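# Fold the sock's toe back onto its foot or heel

## Task

Take the toe end of the sock, fold it back, and leave it lying on the foot or heel part of the sock (letting the folded part drop into place is fine). Then release it and pull the grippers away. The fold only counts if it stays in place without the robot holding it.

## Robot and tools

Robot: two arms, left_arm and right_arm, each ending in a two-finger gripper. The names are just labels. left_arm sits on the +y side. Each arm has six joints (waist, shoulder, elbow, wrist pitch, wrist yaw, wrist roll) with fixed ranges, and each elbow stops just short of straight.

Frame: one shared scene frame in metres. The origin is on the table top midway between the arms, +z is up, and +x points out across the table. Orientations are quaternions written w first (qw, qx, qy, qz). In the gripper's own axes, the fingers point along +z and close along y. The reported end_effector_position is the spot between the finger pads, about 1 cm short of the fingertips. Reported hand positions can be a little off, more so at long reach.

The row format is used by every moving tool. A row is one flat list of 16 numbers covering both arms, even when only one arm moves. The first 8 are for left_arm: x, y, z, qw, qx, qy, qz, opening. The next 8 are the same for right_arm. x, y, z and the quaternion give an absolute pose for that gripper in the scene frame; they are not offsets. Opening runs from -1 (closed) to +1 (fully open, 0.093 m gap).

execute_actions(actions): takes a list of up to 15 rows per action. Each row is applied for one 1/30 s control step. If an action has fewer than 15 rows, its last row is held for the remaining steps. An empty list moves nothing and just returns the current state and images. Every target must lie within 0.6 m of that gripper's position at the start of its action, measured along each of the gripper's own axes. If it does not, that action is refused for both arms. If any action is malformed, or the first one fails this check against the latest reported state, the whole call is rejected and nothing moves. To hold an orientation, repeat the same quaternion in every row rather than copying the drifted value from the last result.

move(target, speed, blocking): target is one 16-number row of absolute poses. Each gripper travels in a straight line toward its pose, and both paths finish together, taking 0.5 to 10 s. Paths cut off at 10 s stop short of the target. speed is the top path speed in m/s, from 0.002 to 0.5 (default 0.25); turning is capped at twice that value in rad/s. The opening is applied at the start. Paths do not avoid obstacles or the other arm. Grippers lag their path, may wander off it, and can overshoot the speed, especially with a nearly straight arm. Faster contact hits harder, and a target set deeper past the contact presses harder. With blocking=false the result comes back after 0.5 s while motion continues; use wait(0) to check on it. Until the move ends, other moves and execute_actions are refused, so call wait or stop first. The extra "move:" line reports the ending (done, off_target, moving, held, fault) and any limits. limits=paced means the pose was clipped. limits=held means a check blocked some steps, after which the arm may jump faster. Each gripper's distance from its target is also shown.

wait(seconds): 0 to 10. Arms keep their last command, and any running move continues.

stop(): brakes a running move to rest, which needs some room. The fingers keep moving.

zoom_image(camera, region): region is [x0, y0, x1, y1] in image pixels with the origin at the top-left, at most 504x504. Cameras are cam_head_left, cam_head_right, cam_high, cam_low, cam_left_wrist and cam_right_wrist, each 504x504. Calibration (K, distortion, T_world_to_cam) is provided and may be off by a few degrees or millimetres.

finished_scene(scene): pass the current scene's number once the fold is done and the grippers are clear. This cannot be undone.

Controller behaviour: at each step, the commanded pose is clipped to within 70 mm and 16 degrees of the measured pose. After an action the arm goes only as far as its last clipped pose, so long moves need further commands. When the controller can't satisfy both position and orientation, position wins. Joint friction can leave the gripper up to about 31 mm off target, and very small commands may do nothing. "Hand target" lines show the pose being driven toward. A "pose unreachable" line means a clearance check altered or blocked that arm's command. To keep an arm still, resend its full last reported pose and its opening every call.

Grip: grip_measured is the finger motor's position on the -1..+1 scale. The pads meet near -0.94, and each mm of object width adds about 0.0208. Each gripper carries its own fixed bias of up to about 0.02. Because the fingers are spring-coupled, touching an object hardly changes the reading. Sending a number further below the object's width reading squeezes harder, up to about 50-62 N per pad. A thin, soft item like a sock gets less force. Keep sending the same closing number to keep hold. The last value in each arm's Joint positions list is the opening in metres, and it stops at zero.

Avoid: arms colliding or pushing each other (this can end the scene), dropping or flinging the sock, slamming into the table, and hard pushes. Holding loads heats motors. MOTOR HOT warns at 75 °C, 90 °C halts that arm for 10 s, and 100 °C makes it go limp and fall; these are reported as OVER-TEMPERATURE FAULT lines. The robot holds its last command while you compose replies. Faster, smoother, low-effort motion is preferred.

Each tool is called after "Request:" as a command line: name --argument value for each argument, lists and objects as JSON in quotes; but a table of rows of numbers goes row by row, as --pt "numbers of a row", without its own name.

## Session

Request:
execute_actions --actions '[]'

Scene clock: 0.00 s.
left_arm: end_effector_position=(+0.4037, +0.3533, +0.3903) grip_measured=+0.990 end_effector_quat_wxyz=(+0.695, -0.039, +0.716, +0.048) | right_arm: end_effector_position=(+0.4142, -0.3315, +0.4041) grip_measured=+0.980 end_effector_quat_wxyz=(+0.706, -0.041, +0.707, +0.032)
Joint positions: left_arm=[ 0.006  1.062  1.035 -0.003 -0.013  0.015  0.093] | right_arm=[ 0.014  1.041  1.054 -0.015 -0.005 -0.013  0.092]
Joint velocities: left_arm=[-0.007 -0.007  0.002 -0.007 -0.007  0.007 -0.001] | right_arm=[-0.007  0.007  0.002  0.007 -0.022 -0.066 -0.001]
Motor temperatures (°C, as the motors report them): left_arm=[25 25 24 23 26 24] | right_arm=[24 23 27 26 26 24]
Hand target (left_arm): +0.404, +0.353, +0.390; +0.695, -0.039, +0.716, +0.048
Hand target (right_arm): +0.414, -0.331, +0.404; +0.706, -0.041, +0.707, +0.032

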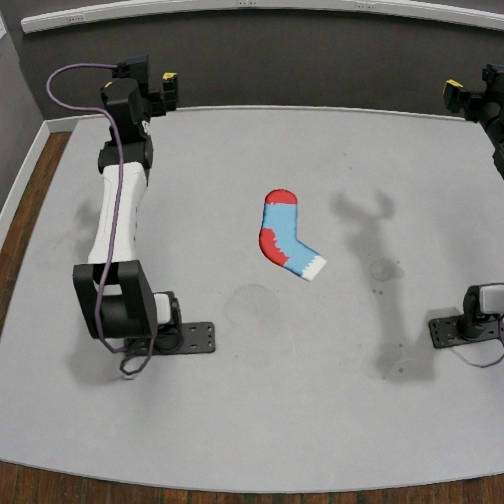

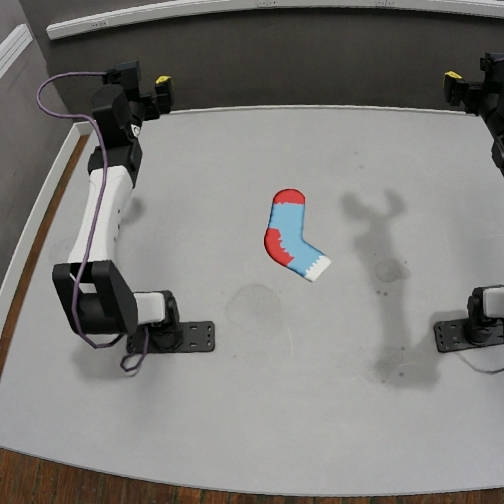

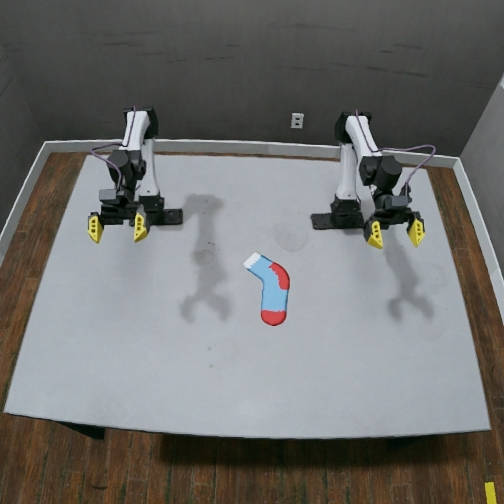

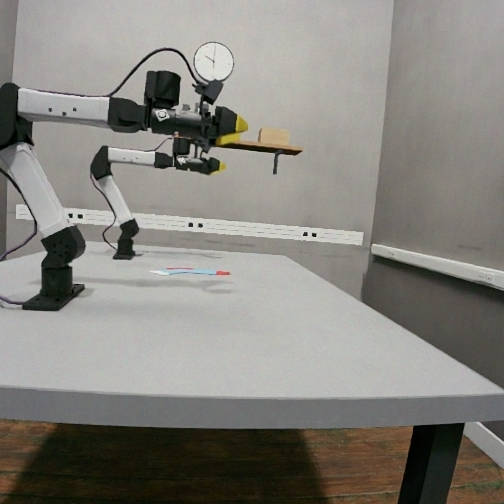

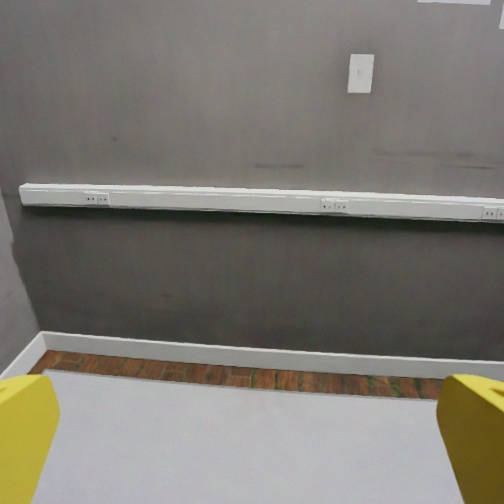

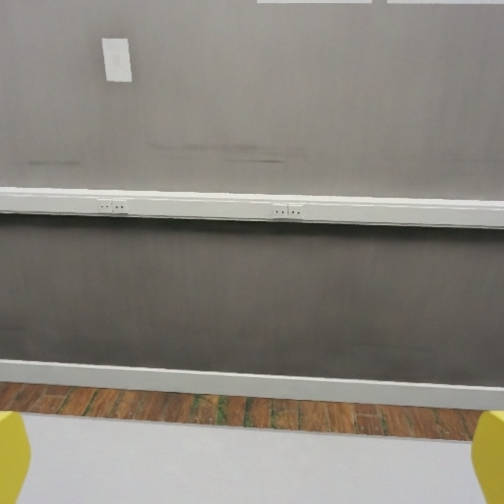

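Request:
zoom_image --camera "cam_head_left" --region '[230, 175, 350, 295]'

Request:
zoom_image --camera "cam_high" --region '[220, 235, 320, 335]'

Request:
zoom_image --camera "cam_low" --region '[140, 240, 250, 300]'

Request:
zoom_image --camera "cam_head_right" --region '[230, 175, 350, 295]'

Region (230, 175, 350, 295) of cam_head_left's 504x504 image, scaled by 4.200, with more detail than that image has.

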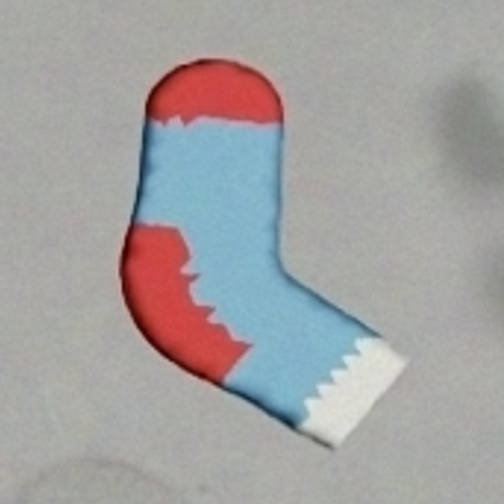

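Region (220, 235, 320, 335) of cam_high's 504x504 image, scaled by 5.040, with more detail than that image has.

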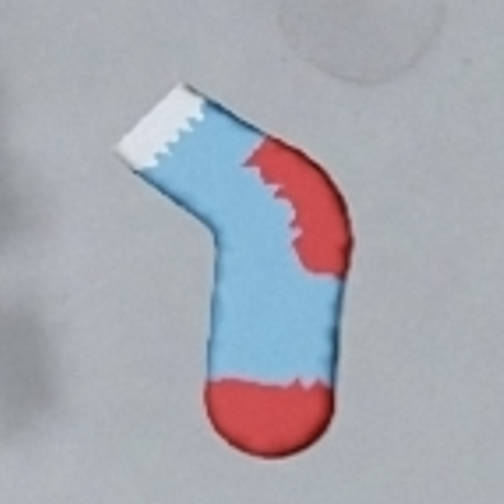

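Region (140, 240, 250, 300) of cam_low's 504x504 image, scaled by 4.582, with more detail than that image has; it fills the top 275 rows of this view, and the rest is white.

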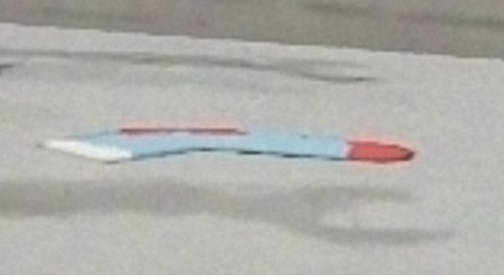

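Region (230, 175, 350, 295) of cam_head_right's 504x504 image, scaled by 4.200, with more detail than that image has.

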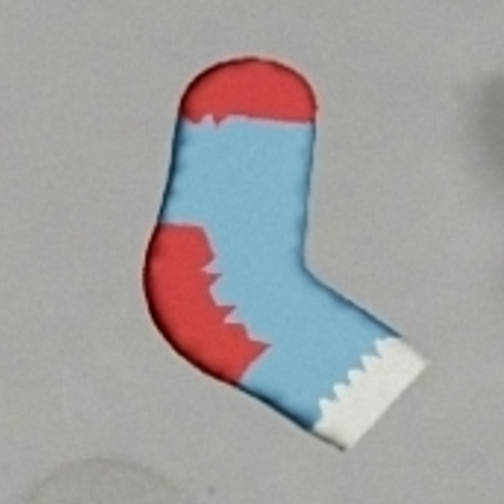

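Request:
move --target '[0.45, 0.062, 0.14, 0, 0.7071, 0.7071, 0, 0.0, 0.4142, -0.3315, 0.4041, 0.706, -0.041, 0.707, 0.032, 0.98]' --speed 0.4

Scene clock: 78.13 s.
left_arm: end_effector_position=(+0.4460, +0.0611, +0.1458) grip_measured=+0.003 end_effector_quat_wxyz=(+0.076, +0.710, +0.700, +0.020) | right_arm: end_effector_position=(+0.4142, -0.3315, +0.4041) grip_measured=+0.980 end_effector_quat_wxyz=(+0.706, -0.041, +0.707, +0.032)
Joint positions: left_arm=[-0.639  2.407  2.552 -1.559 -0.     1.052  0.045] | right_arm=[ 0.014  1.041  1.054 -0.015 -0.005 -0.013  0.092]
Joint velocities: left_arm=[ 0.007 -0.002 -0.017 -0.051  0.051  0.007  0.001] | right_arm=[-0.017  0.012  0.007 -0.066 -0.051 -0.022 -0.001]
Motor temperatures (°C, as the motors report them): left_arm=[25 26 33 34 26 24] | right_arm=[24 25 37 40 26 24]
Hand target (left_arm): +0.446, +0.063, +0.141; +0.066, +0.714, +0.696, +0.026
Hand target (right_arm): +0.414, -0.332, +0.404; +0.706, -0.041, +0.707, +0.032
Off the commanded pose (left_arm): 0.007 m, 9 deg.
Off the commanded pose (right_arm): 0.000 m, 0 deg.
joint sent to its limit (left arm) — the command would take joint 4 (wrist pitch) past its lower limit, so that joint was sent only as far as its limit.
move: off_target (left_arm)
camera_calibration (this result's frames):
cam_left_wrist: T_world_to_cam=[[-0.990785, 0.0136573, -0.134753, 0.461503], [-0.034042, 0.937856, 0.345351, -0.0542495], [0.131095, 0.346756, -0.928749, 0.141539], [0, 0, 0, 1]] pos_world=[0.436849, -0.00450409, 0.212378]

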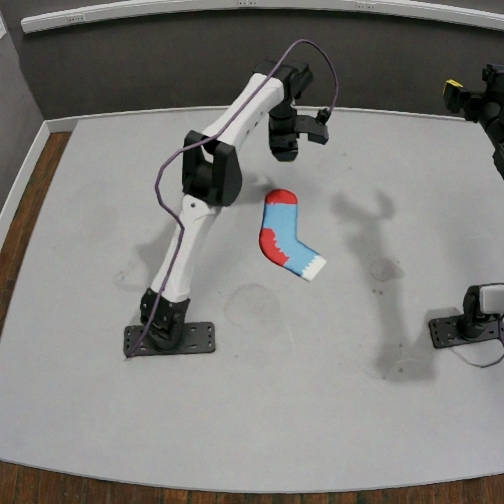

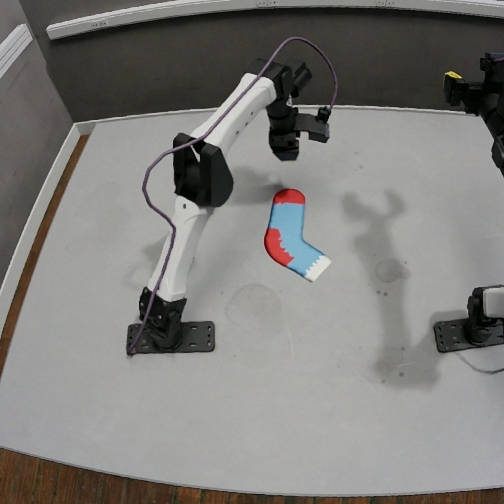

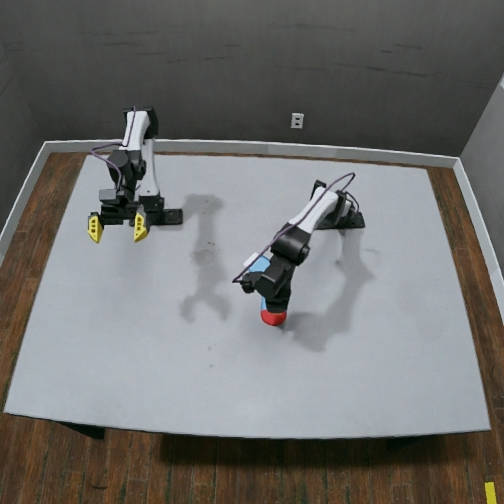

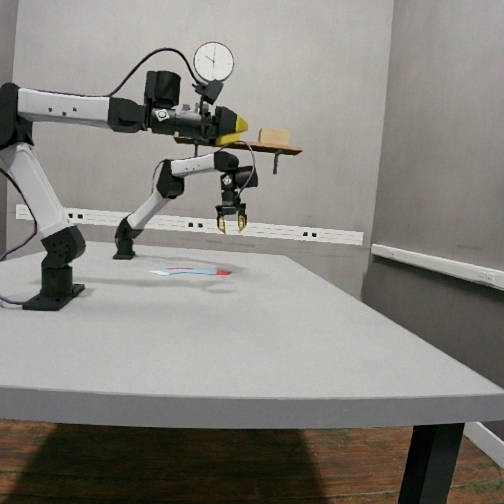

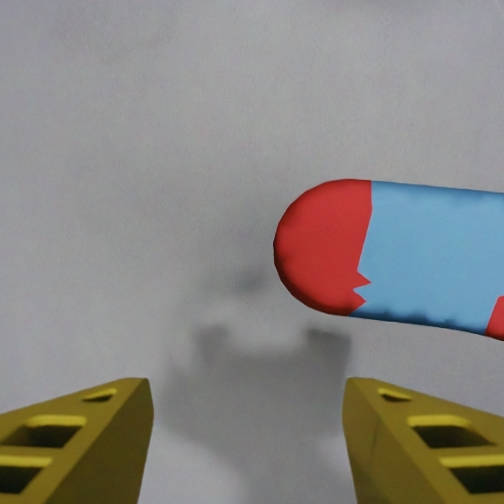

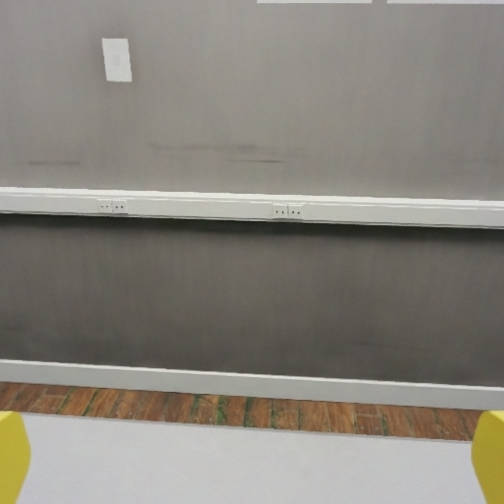

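Request:
move --target '[0.441, 0.071, 0.03, 0, 0.7071, 0.7071, 0, 0.0, 0.4142, -0.3315, 0.4041, 0.706, -0.041, 0.707, 0.032, 0.98]' --speed 0.15

Request:
zoom_image --camera "cam_low" --region '[180, 220, 270, 290]'

Scene clock: 99.27 s.
left_arm: end_effector_position=(+0.4396, +0.0686, +0.0464) grip_measured=+0.003 end_effector_quat_wxyz=(+0.015, +0.711, +0.703, +0.005) | right_arm: end_effector_position=(+0.4142, -0.3315, +0.4041) grip_measured=+0.980 end_effector_quat_wxyz=(+0.706, -0.041, +0.707, +0.032)
Joint positions: left_arm=[-0.633  2.422  2.187 -1.305 -0.002  1.054  0.045] | right_arm=[ 0.014  1.041  1.054 -0.015 -0.005 -0.013  0.092]
Joint velocities: left_arm=[-0.022  0.002  0.002 -0.022 -0.007 -0.037  0.   ] | right_arm=[ 0.007 -0.007  0.002 -0.037 -0.007  0.007 -0.003]
Motor temperatures (°C, as the motors report them): left_arm=[25 34 34 29 26 24] | right_arm=[24 25 39 41 26 24]
Hand target (left_arm): +0.438, +0.073, +0.031; +0.000, +0.708, +0.706, -0.001
Hand target (right_arm): +0.414, -0.332, +0.404; +0.706, -0.041, +0.707, +0.032
Off the commanded pose (left_arm): 0.017 m, 2 deg.
Off the commanded pose (right_arm): 0.000 m, 0 deg.
move: off_target (left_arm)
camera_calibration (this result's frames):
cam_left_wrist: T_world_to_cam=[[-0.999546, 0.0145961, -0.0263439, 0.440468], [0.00258124, 0.913012, 0.407924, -0.0444732], [0.0300064, 0.407671, -0.912636, 0.0869282], [0, 0, 0, 1]] pos_world=[0.437775, -0.00126261, 0.109079]

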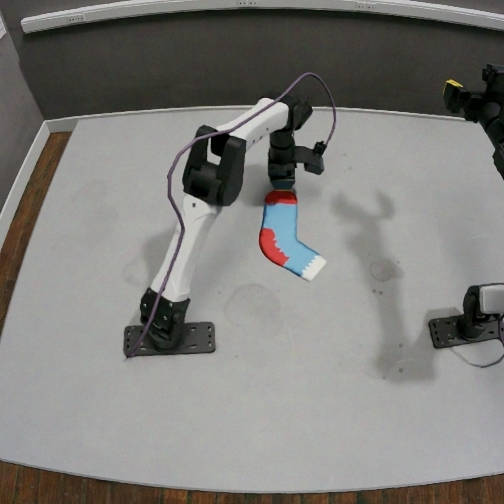

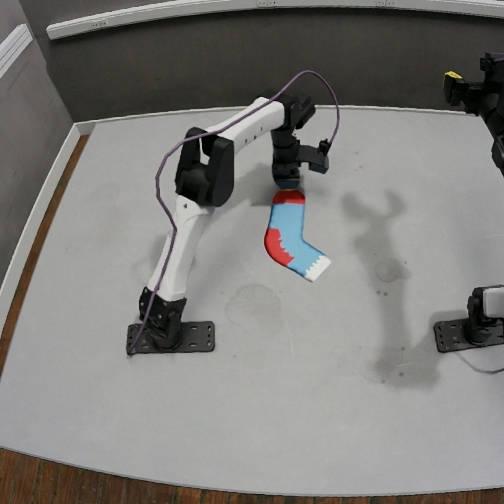

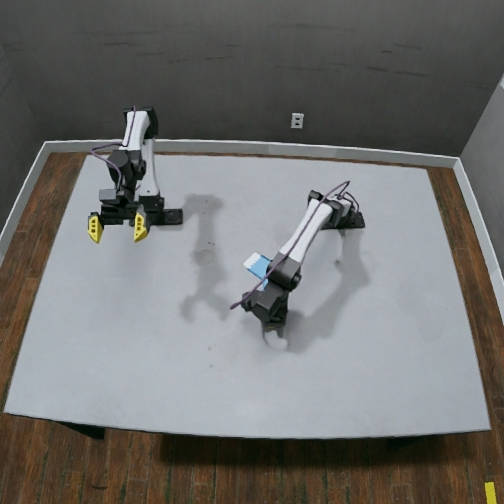

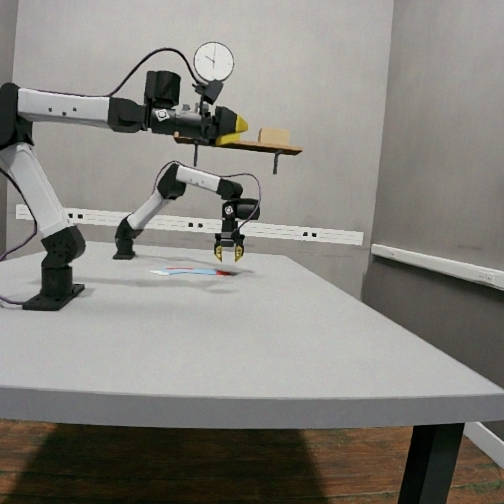

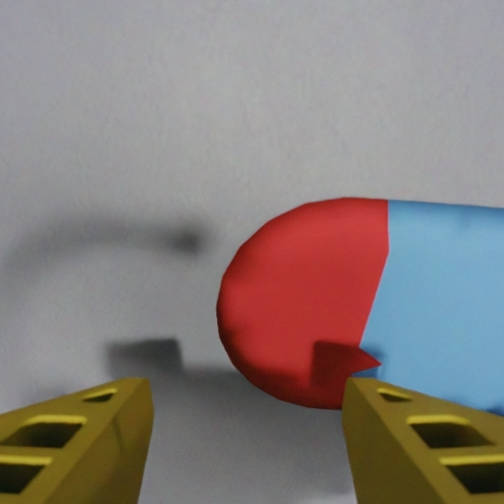

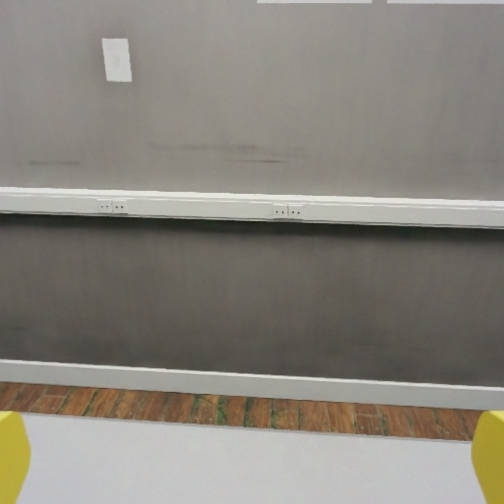

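Region (180, 220, 270, 290) of cam_low's 504x504 image, scaled by 5.600, with more detail than that image has.

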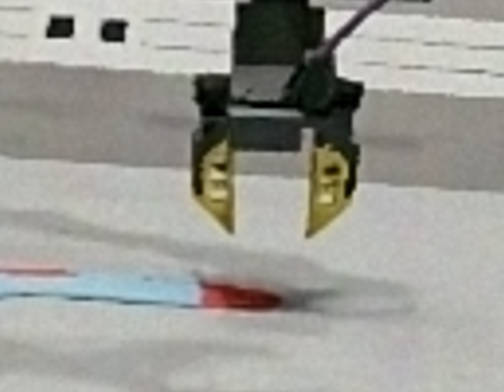

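Request:
move --target '[0.441, 0.071, -0.004, 0, 0.7071, 0.7071, 0, 0.0, 0.4142, -0.3315, 0.4041, 0.706, -0.041, 0.707, 0.032, 0.98]' --speed 0.06

Request:
zoom_image --camera "cam_low" --region '[180, 220, 270, 290]'

Scene clock: 116.07 s.
left_arm: end_effector_position=(+0.4429, +0.0667, +0.0131) grip_measured=+0.003 end_effector_quat_wxyz=(+0.016, +0.711, +0.703, +0.006) | right_arm: end_effector_position=(+0.4142, -0.3315, +0.4041) grip_measured=+0.980 end_effector_quat_wxyz=(+0.706, -0.041, +0.707, +0.032)
Joint positions: left_arm=[-0.633  2.448  2.101 -1.189 -0.002  1.054  0.045] | right_arm=[ 0.014  1.041  1.054 -0.015 -0.005 -0.013  0.092]
Joint velocities: left_arm=[-0.002 -0.002 -0.002 -0.051 -0.022 -0.037  0.   ] | right_arm=[-0.002 -0.007 -0.002 -0.007 -0.022  0.037  0.   ]
Motor temperatures (°C, as the motors report them): left_arm=[25 37 33 28 26 24] | right_arm=[24 25 39 43 26 24]
Hand target (left_arm): +0.439, +0.072, -0.004; -0.000, +0.707, +0.707, -0.000
Hand target (right_arm): +0.414, -0.332, +0.404; +0.706, -0.041, +0.707, +0.032
Off the commanded pose (left_arm): 0.018 m, 2 deg.
Off the commanded pose (right_arm): 0.000 m, 0 deg.
move: off_target (left_arm)
camera_calibration (this result's frames):
cam_left_wrist: T_world_to_cam=[[-0.999464, 0.0145479, -0.0293342, 0.442945], [0.00137345, 0.913716, 0.406351, -0.0286121], [0.0327147, 0.406093, -0.913246, 0.0561175], [0, 0, 0, 1]] pos_world=[0.44091, -0.00308949, 0.075869]

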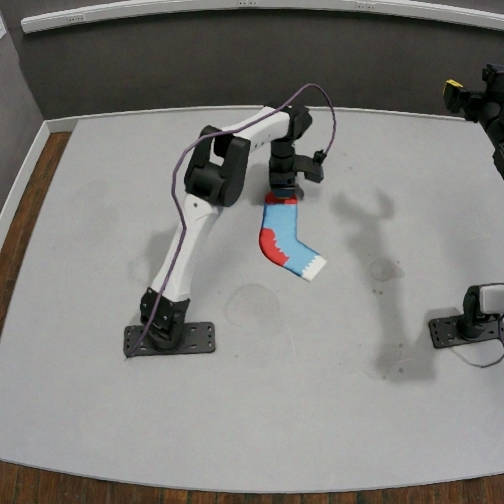

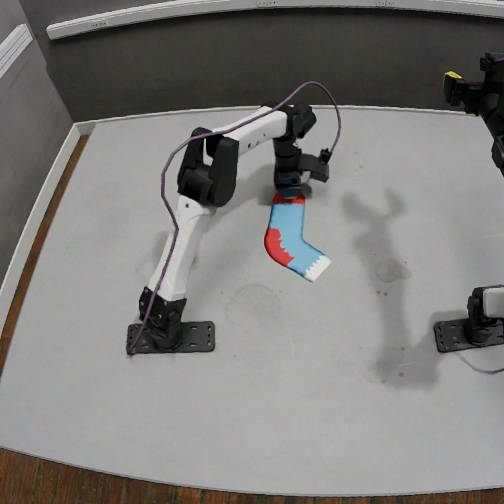

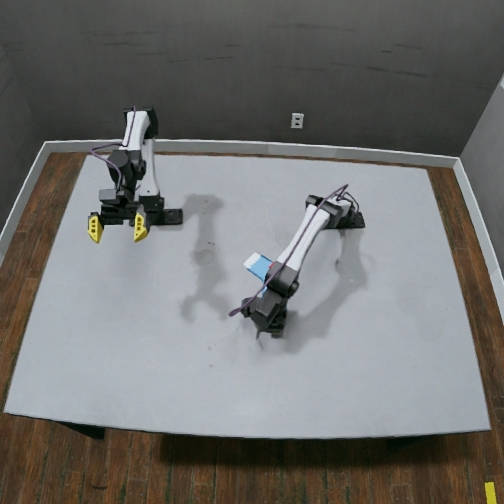

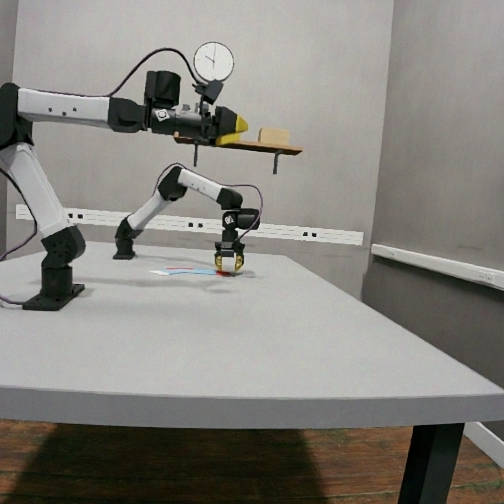

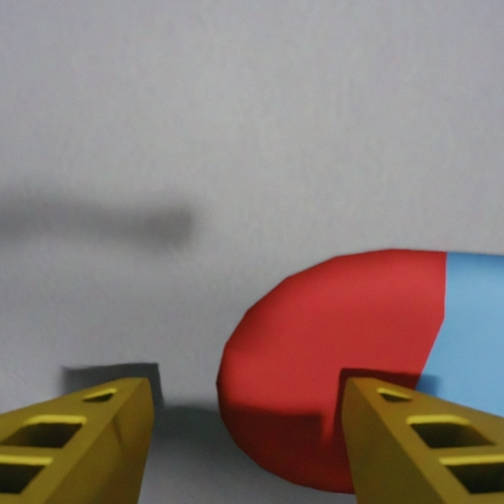

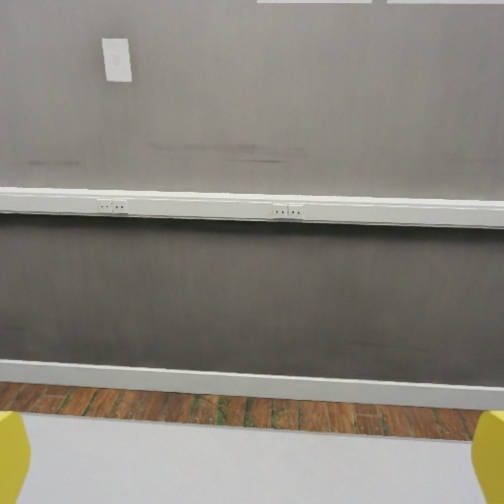

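Region (180, 220, 270, 290) of cam_low's 504x504 image, scaled by 5.600, with more detail than that image has.

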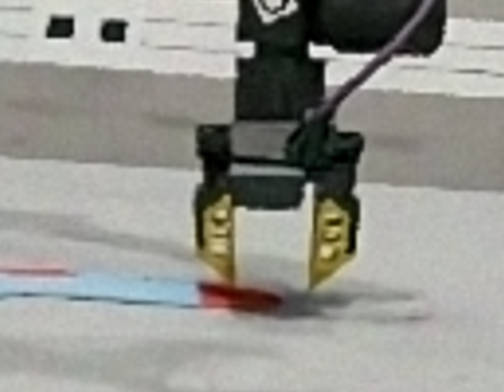

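Request:
move --target '[0.433, 0.073, -0.011, 0, 0.7071, 0.7071, 0, 0.0, 0.4142, -0.3315, 0.4041, 0.706, -0.041, 0.707, 0.032, 0.98]' --speed 0.04

Request:
zoom_image --camera "cam_low" --region '[190, 240, 260, 290]'

Scene clock: 124.60 s.
left_arm: end_effector_position=(+0.4407, +0.0679, +0.0064) grip_measured=+0.003 end_effector_quat_wxyz=(+0.020, +0.710, +0.704, +0.007) | right_arm: end_effector_position=(+0.4142, -0.3315, +0.4041) grip_measured=+0.980 end_effector_quat_wxyz=(+0.706, -0.041, +0.707, +0.032)
Joint positions: left_arm=[-0.633  2.43   2.042 -1.14  -0.002  1.052  0.045] | right_arm=[ 0.014  1.041  1.054 -0.015 -0.005 -0.013  0.092]
Joint velocities: left_arm=[ 0.002 -0.002  0.002  0.007 -0.022  0.022 -0.001] | right_arm=[ 0.007 -0.002 -0.002  0.007  0.051 -0.007 -0.   ]
Motor temperatures (°C, as the motors report them): left_arm=[25 38 32 28 26 24] | right_arm=[24 25 40 43 26 24]
Hand target (left_arm): +0.432, +0.073, -0.010; -0.000, +0.707, +0.707, -0.000
Hand target (right_arm): +0.414, -0.332, +0.404; +0.706, -0.041, +0.707, +0.032
Off the commanded pose (left_arm): 0.020 m, 2 deg.
Off the commanded pose (right_arm): 0.000 m, 0 deg.
move: off_target (left_arm)
camera_calibration (this result's frames):
cam_left_wrist: T_world_to_cam=[[-0.99928, 0.0121343, -0.0359348, 0.440658], [-0.00336904, 0.915299, 0.402761, -0.0250434], [0.0377783, 0.402592, -0.9146, 0.0475491], [0, 0, 0, 1]] pos_world=[0.43846, -0.00156778, 0.0694098]

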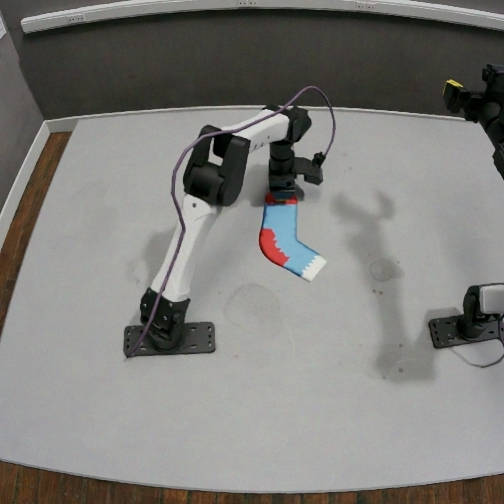

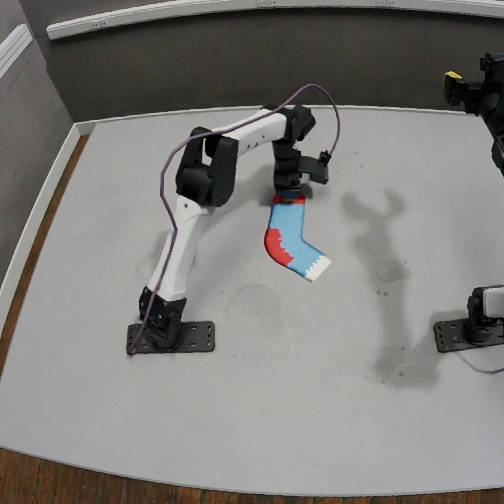

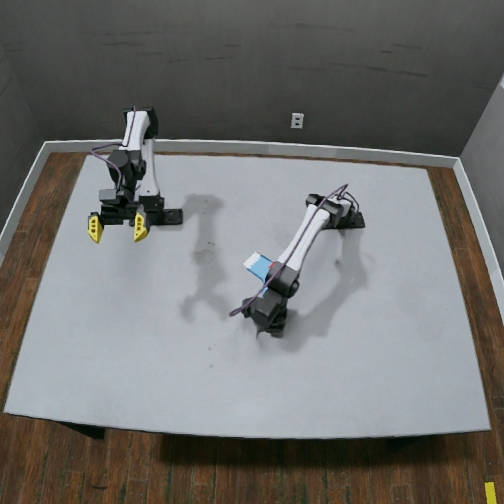

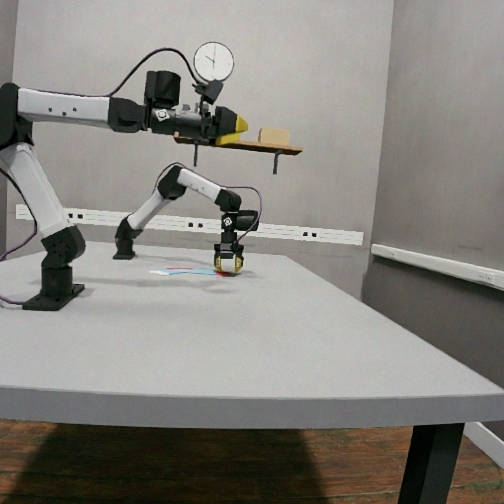

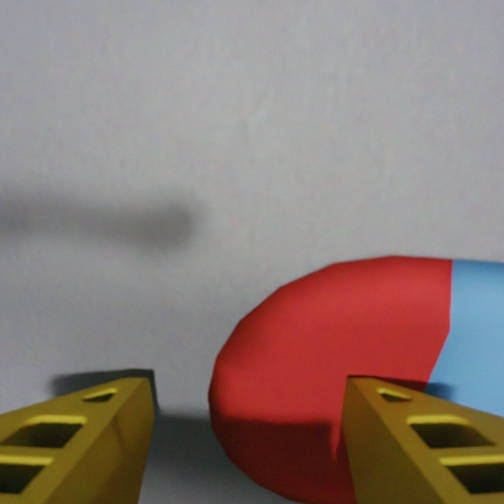

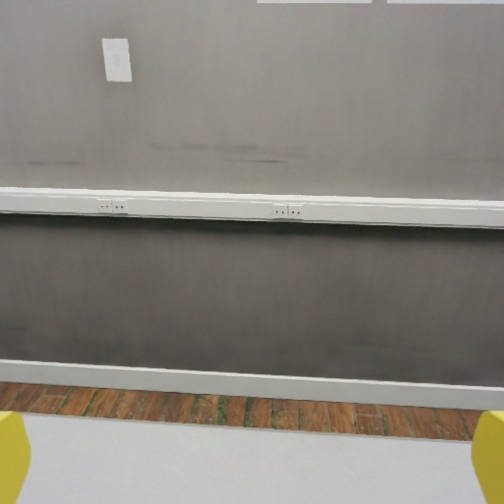

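Region (190, 240, 260, 290) of cam_low's 504x504 image, scaled by 7.200, with more detail than that image has; it fills the top 360 rows of this view, and the rest is white.

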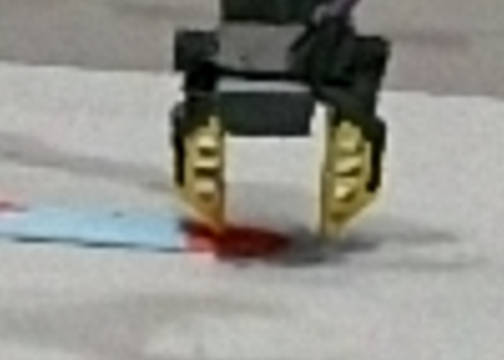

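Request:
execute_actions --actions '[[[0.433,0.073,-0.011,-0.037,0.7061,0.7061,-0.037,0.0,0.4142,-0.3315,0.4041,0.706,-0.041,0.707,0.032,0.98]],[[0.433,0.073,-0.011,-0.037,0.7061,0.7061,-0.037,-0.04,0.4142,-0.3315,0.4041,0.706,-0.041,0.707,0.032,0.98],[0.433,0.073,-0.011,-0.037,0.7061,0.7061,-0.037,-0.08,0.4142,-0.3315,0.4041,0.706,-0.041,0.707,0.032,0.98],[0.433,0.073,-0.011,-0.037,0.7061,0.7061,-0.037,-0.12,0.4142,-0.3315,0.4041,0.706,-0.041,0.707,0.032,0.98],[0.433,0.073,-0.011,-0.037,0.7061,0.7061,-0.037,-0.16,0.4142,-0.3315,0.4041,0.706,-0.041,0.707,0.032,0.98],[0.433,0.073,-0.011,-0.037,0.7061,0.7061,-0.037,-0.20,0.4142,-0.3315,0.4041,0.706,-0.041,0.707,0.032,0.98],[0.433,0.073,-0.011,-0.037,0.7061,0.7061,-0.037,-0.24,0.4142,-0.3315,0.4041,0.706,-0.041,0.707,0.032,0.98],[0.433,0.073,-0.011,-0.037,0.7061,0.7061,-0.037,-0.28,0.4142,-0.3315,0.4041,0.706,-0.041,0.707,0.032,0.98],[0.433,0.073,-0.011,-0.037,0.7061,0.7061,-0.037,-0.32,0.4142,-0.3315,0.4041,0.706,-0.041,0.707,0.032,0.98],[0.433,0.073,-0.011,-0.037,0.7061,0.7061,-0.037,-0.36,0.4142,-0.3315,0.4041,0.706,-0.041,0.707,0.032,0.98],[0.433,0.073,-0.011,-0.037,0.7061,0.7061,-0.037,-0.40,0.4142,-0.3315,0.4041,0.706,-0.041,0.707,0.032,0.98],[0.433,0.073,-0.011,-0.037,0.7061,0.7061,-0.037,-0.44,0.4142,-0.3315,0.4041,0.706,-0.041,0.707,0.032,0.98],[0.433,0.073,-0.011,-0.037,0.7061,0.7061,-0.037,-0.48,0.4142,-0.3315,0.4041,0.706,-0.041,0.707,0.032,0.98],[0.433,0.073,-0.011,-0.037,0.7061,0.7061,-0.037,-0.52,0.4142,-0.3315,0.4041,0.706,-0.041,0.707,0.032,0.98],[0.433,0.073,-0.011,-0.037,0.7061,0.7061,-0.037,-0.56,0.4142,-0.3315,0.4041,0.706,-0.041,0.707,0.032,0.98],[0.433,0.073,-0.011,-0.037,0.7061,0.7061,-0.037,-0.60,0.4142,-0.3315,0.4041,0.706,-0.041,0.707,0.032,0.98]]]'

Request:
zoom_image --camera "cam_low" --region '[190, 240, 260, 290]'

Scene clock: 144.20 s.
left_arm: end_effector_position=(+0.4338, +0.0706, +0.0058) grip_measured=-0.580 end_effector_quat_wxyz=(-0.021, +0.707, +0.706, -0.030) | right_arm: end_effector_position=(+0.4142, -0.3315, +0.4041) grip_measured=+0.980 end_effector_quat_wxyz=(+0.706, -0.041, +0.707, +0.032)
Joint positions: left_arm=[-0.618  2.52   2.202 -1.31   0.045  1.06   0.017] | right_arm=[ 0.014  1.041  1.054 -0.015 -0.005 -0.013  0.092]
Joint velocities: left_arm=[-0.012 -0.002 -0.017 -0.066  0.037 -0.037 -0.034] | right_arm=[-0.002 -0.017  0.007 -0.037 -0.022 -0.007 -0.   ]
Motor temperatures (°C, as the motors report them): left_arm=[25 41 31 27 26 24] | right_arm=[24 25 40 44 26 24]
Hand target (left_arm): +0.432, +0.073, -0.010; -0.037, +0.706, +0.706, -0.037
Hand target (right_arm): +0.414, -0.332, +0.404; +0.706, -0.041, +0.707, +0.032
Off the commanded pose (left_arm): 0.017 m, 2 deg.
Off the commanded pose (right_arm): 0.000 m, 0 deg.
camera_calibration (this result's frames):
cam_left_wrist: T_world_to_cam=[[-0.997268, 0.0051712, 0.0736898, 0.432665], [0.0348883, 0.912254, 0.408138, -0.0436961], [-0.0651132, 0.409593, -0.909941, 0.0903348], [0, 0, 0, 1]] pos_world=[0.43889, 0.000623978, 0.0681504]

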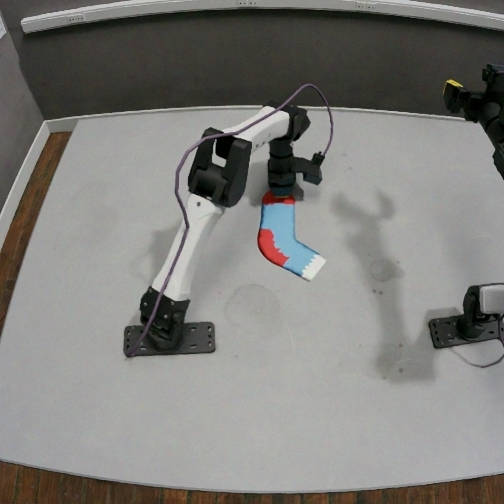

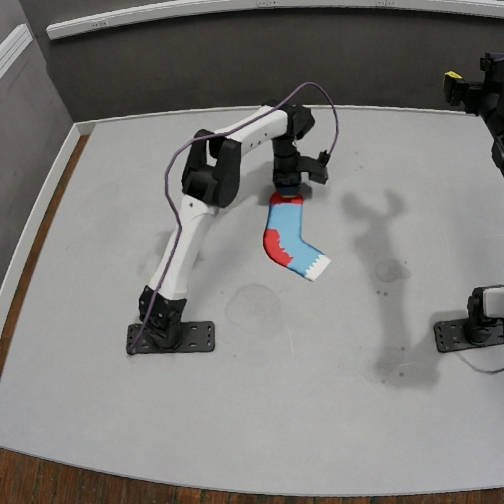

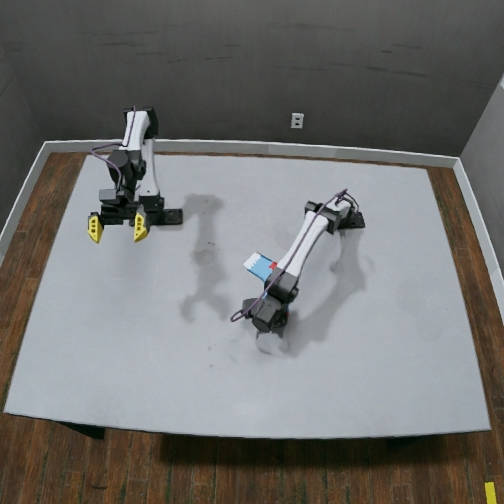

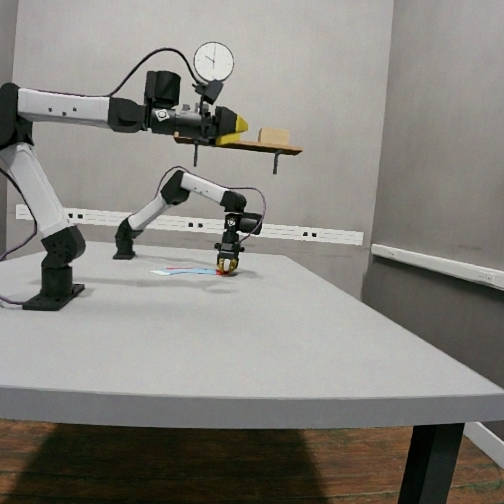

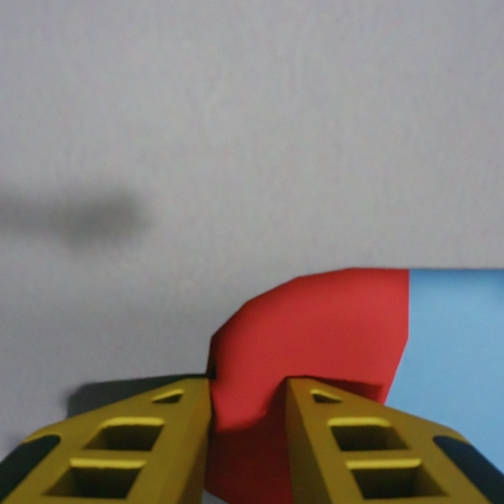

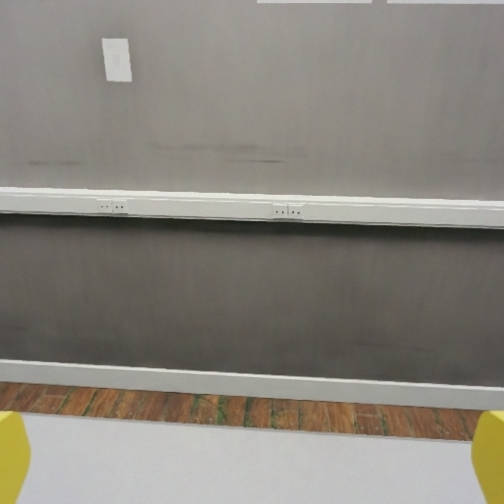

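Region (190, 240, 260, 290) of cam_low's 504x504 image, scaled by 7.200, with more detail than that image has; it fills the top 360 rows of this view, and the rest is white.

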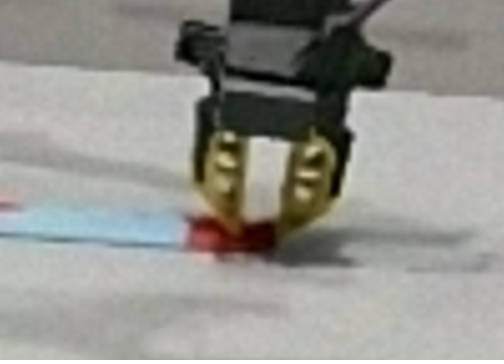

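Request:
execute_actions --actions '[[[0.433,0.073,-0.011,-0.037,0.7061,0.7061,-0.037,-0.64,0.4142,-0.3315,0.4041,0.706,-0.041,0.707,0.032,0.98],[0.433,0.073,-0.011,-0.037,0.7061,0.7061,-0.037,-0.68,0.4142,-0.3315,0.4041,0.706,-0.041,0.707,0.032,0.98],[0.433,0.073,-0.011,-0.037,0.7061,0.7061,-0.037,-0.72,0.4142,-0.3315,0.4041,0.706,-0.041,0.707,0.032,0.98],[0.433,0.073,-0.011,-0.037,0.7061,0.7061,-0.037,-0.76,0.4142,-0.3315,0.4041,0.706,-0.041,0.707,0.032,0.98],[0.433,0.073,-0.011,-0.037,0.7061,0.7061,-0.037,-0.80,0.4142,-0.3315,0.4041,0.706,-0.041,0.707,0.032,0.98],[0.433,0.073,-0.011,-0.037,0.7061,0.7061,-0.037,-0.84,0.4142,-0.3315,0.4041,0.706,-0.041,0.707,0.032,0.98],[0.433,0.073,-0.011,-0.037,0.7061,0.7061,-0.037,-0.88,0.4142,-0.3315,0.4041,0.706,-0.041,0.707,0.032,0.98],[0.433,0.073,-0.011,-0.037,0.7061,0.7061,-0.037,-0.92,0.4142,-0.3315,0.4041,0.706,-0.041,0.707,0.032,0.98],[0.433,0.073,-0.011,-0.037,0.7061,0.7061,-0.037,-0.96,0.4142,-0.3315,0.4041,0.706,-0.041,0.707,0.032,0.98],[0.433,0.073,-0.011,-0.037,0.7061,0.7061,-0.037,-1.0,0.4142,-0.3315,0.4041,0.706,-0.041,0.707,0.032,0.98]]]'

Request:
zoom_image --camera "cam_low" --region '[190, 240, 260, 290]'

Scene clock: 152.40 s.
left_arm: end_effector_position=(+0.4328, +0.0708, +0.0059) grip_measured=-0.997 end_effector_quat_wxyz=(-0.023, +0.707, +0.706, -0.031) | right_arm: end_effector_position=(+0.4142, -0.3315, +0.4041) grip_measured=+0.980 end_effector_quat_wxyz=(+0.706, -0.041, +0.707, +0.032)
Joint positions: left_arm=[-0.618  2.52   2.202 -1.314  0.047  1.06   0.   ] | right_arm=[ 0.014  1.041  1.054 -0.015 -0.005 -0.013  0.092]
Joint velocities: left_arm=[ 0.002 -0.012  0.012 -0.095 -0.007  0.037  0.   ] | right_arm=[-0.007  0.012 -0.007 -0.022  0.037  0.007 -0.002]
Motor temperatures (°C, as the motors report them): left_arm=[25 41 32 27 26 24] | right_arm=[24 25 41 45 26 24]
Hand target (left_arm): +0.432, +0.073, -0.011; -0.037, +0.706, +0.706, -0.037
Hand target (right_arm): +0.414, -0.332, +0.404; +0.706, -0.041, +0.707, +0.032
Off the commanded pose (left_arm): 0.017 m, 2 deg.
Off the commanded pose (right_arm): 0.000 m, 0 deg.
camera_calibration (this result's frames):
cam_left_wrist: T_world_to_cam=[[-0.996946, 0.00504308, 0.0779368, 0.431546], [0.036524, 0.91217, 0.40818, -0.0445508], [-0.0690331, 0.40978, -0.909568, 0.0919459], [0, 0, 0, 1]] pos_world=[0.438203, 0.000784016, 0.0681825]

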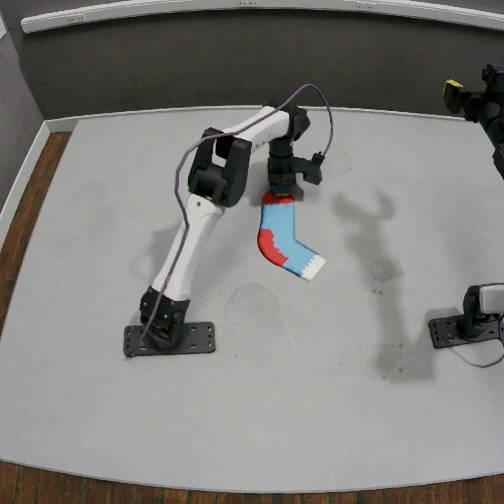

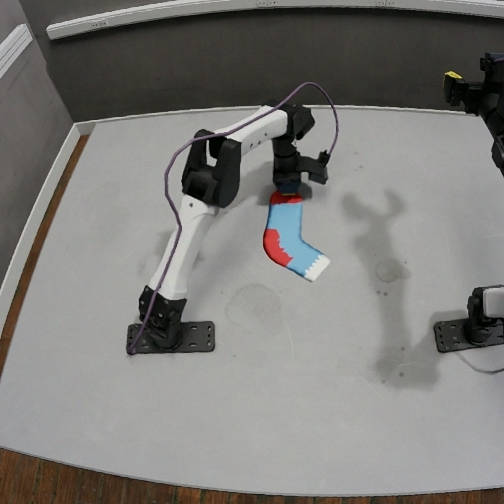

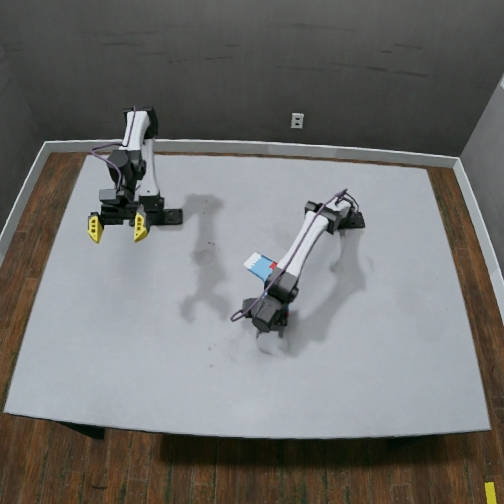

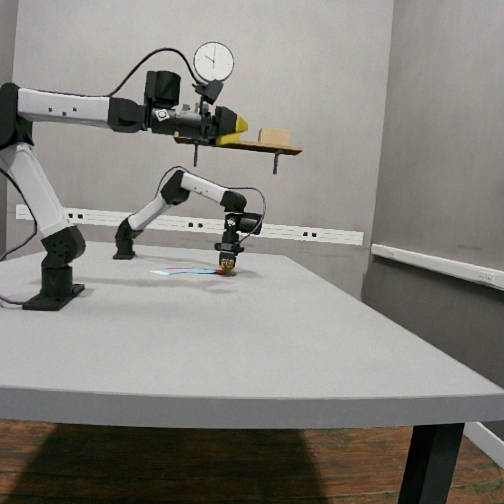

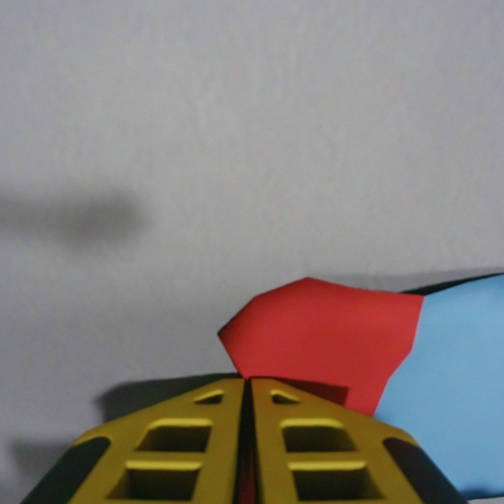

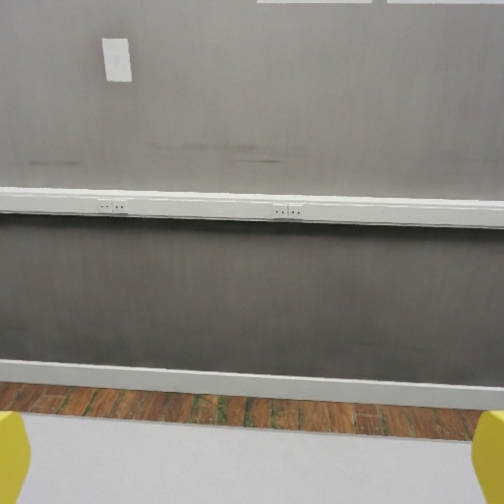

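Region (190, 240, 260, 290) of cam_low's 504x504 image, scaled by 7.200, with more detail than that image has; it fills the top 360 rows of this view, and the rest is white.

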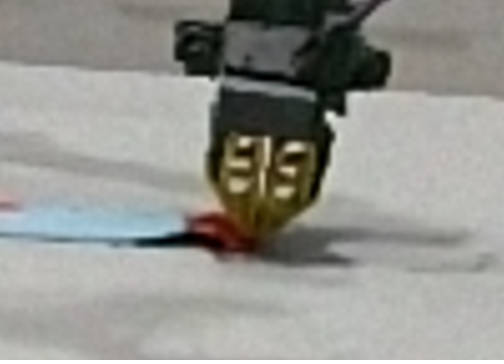

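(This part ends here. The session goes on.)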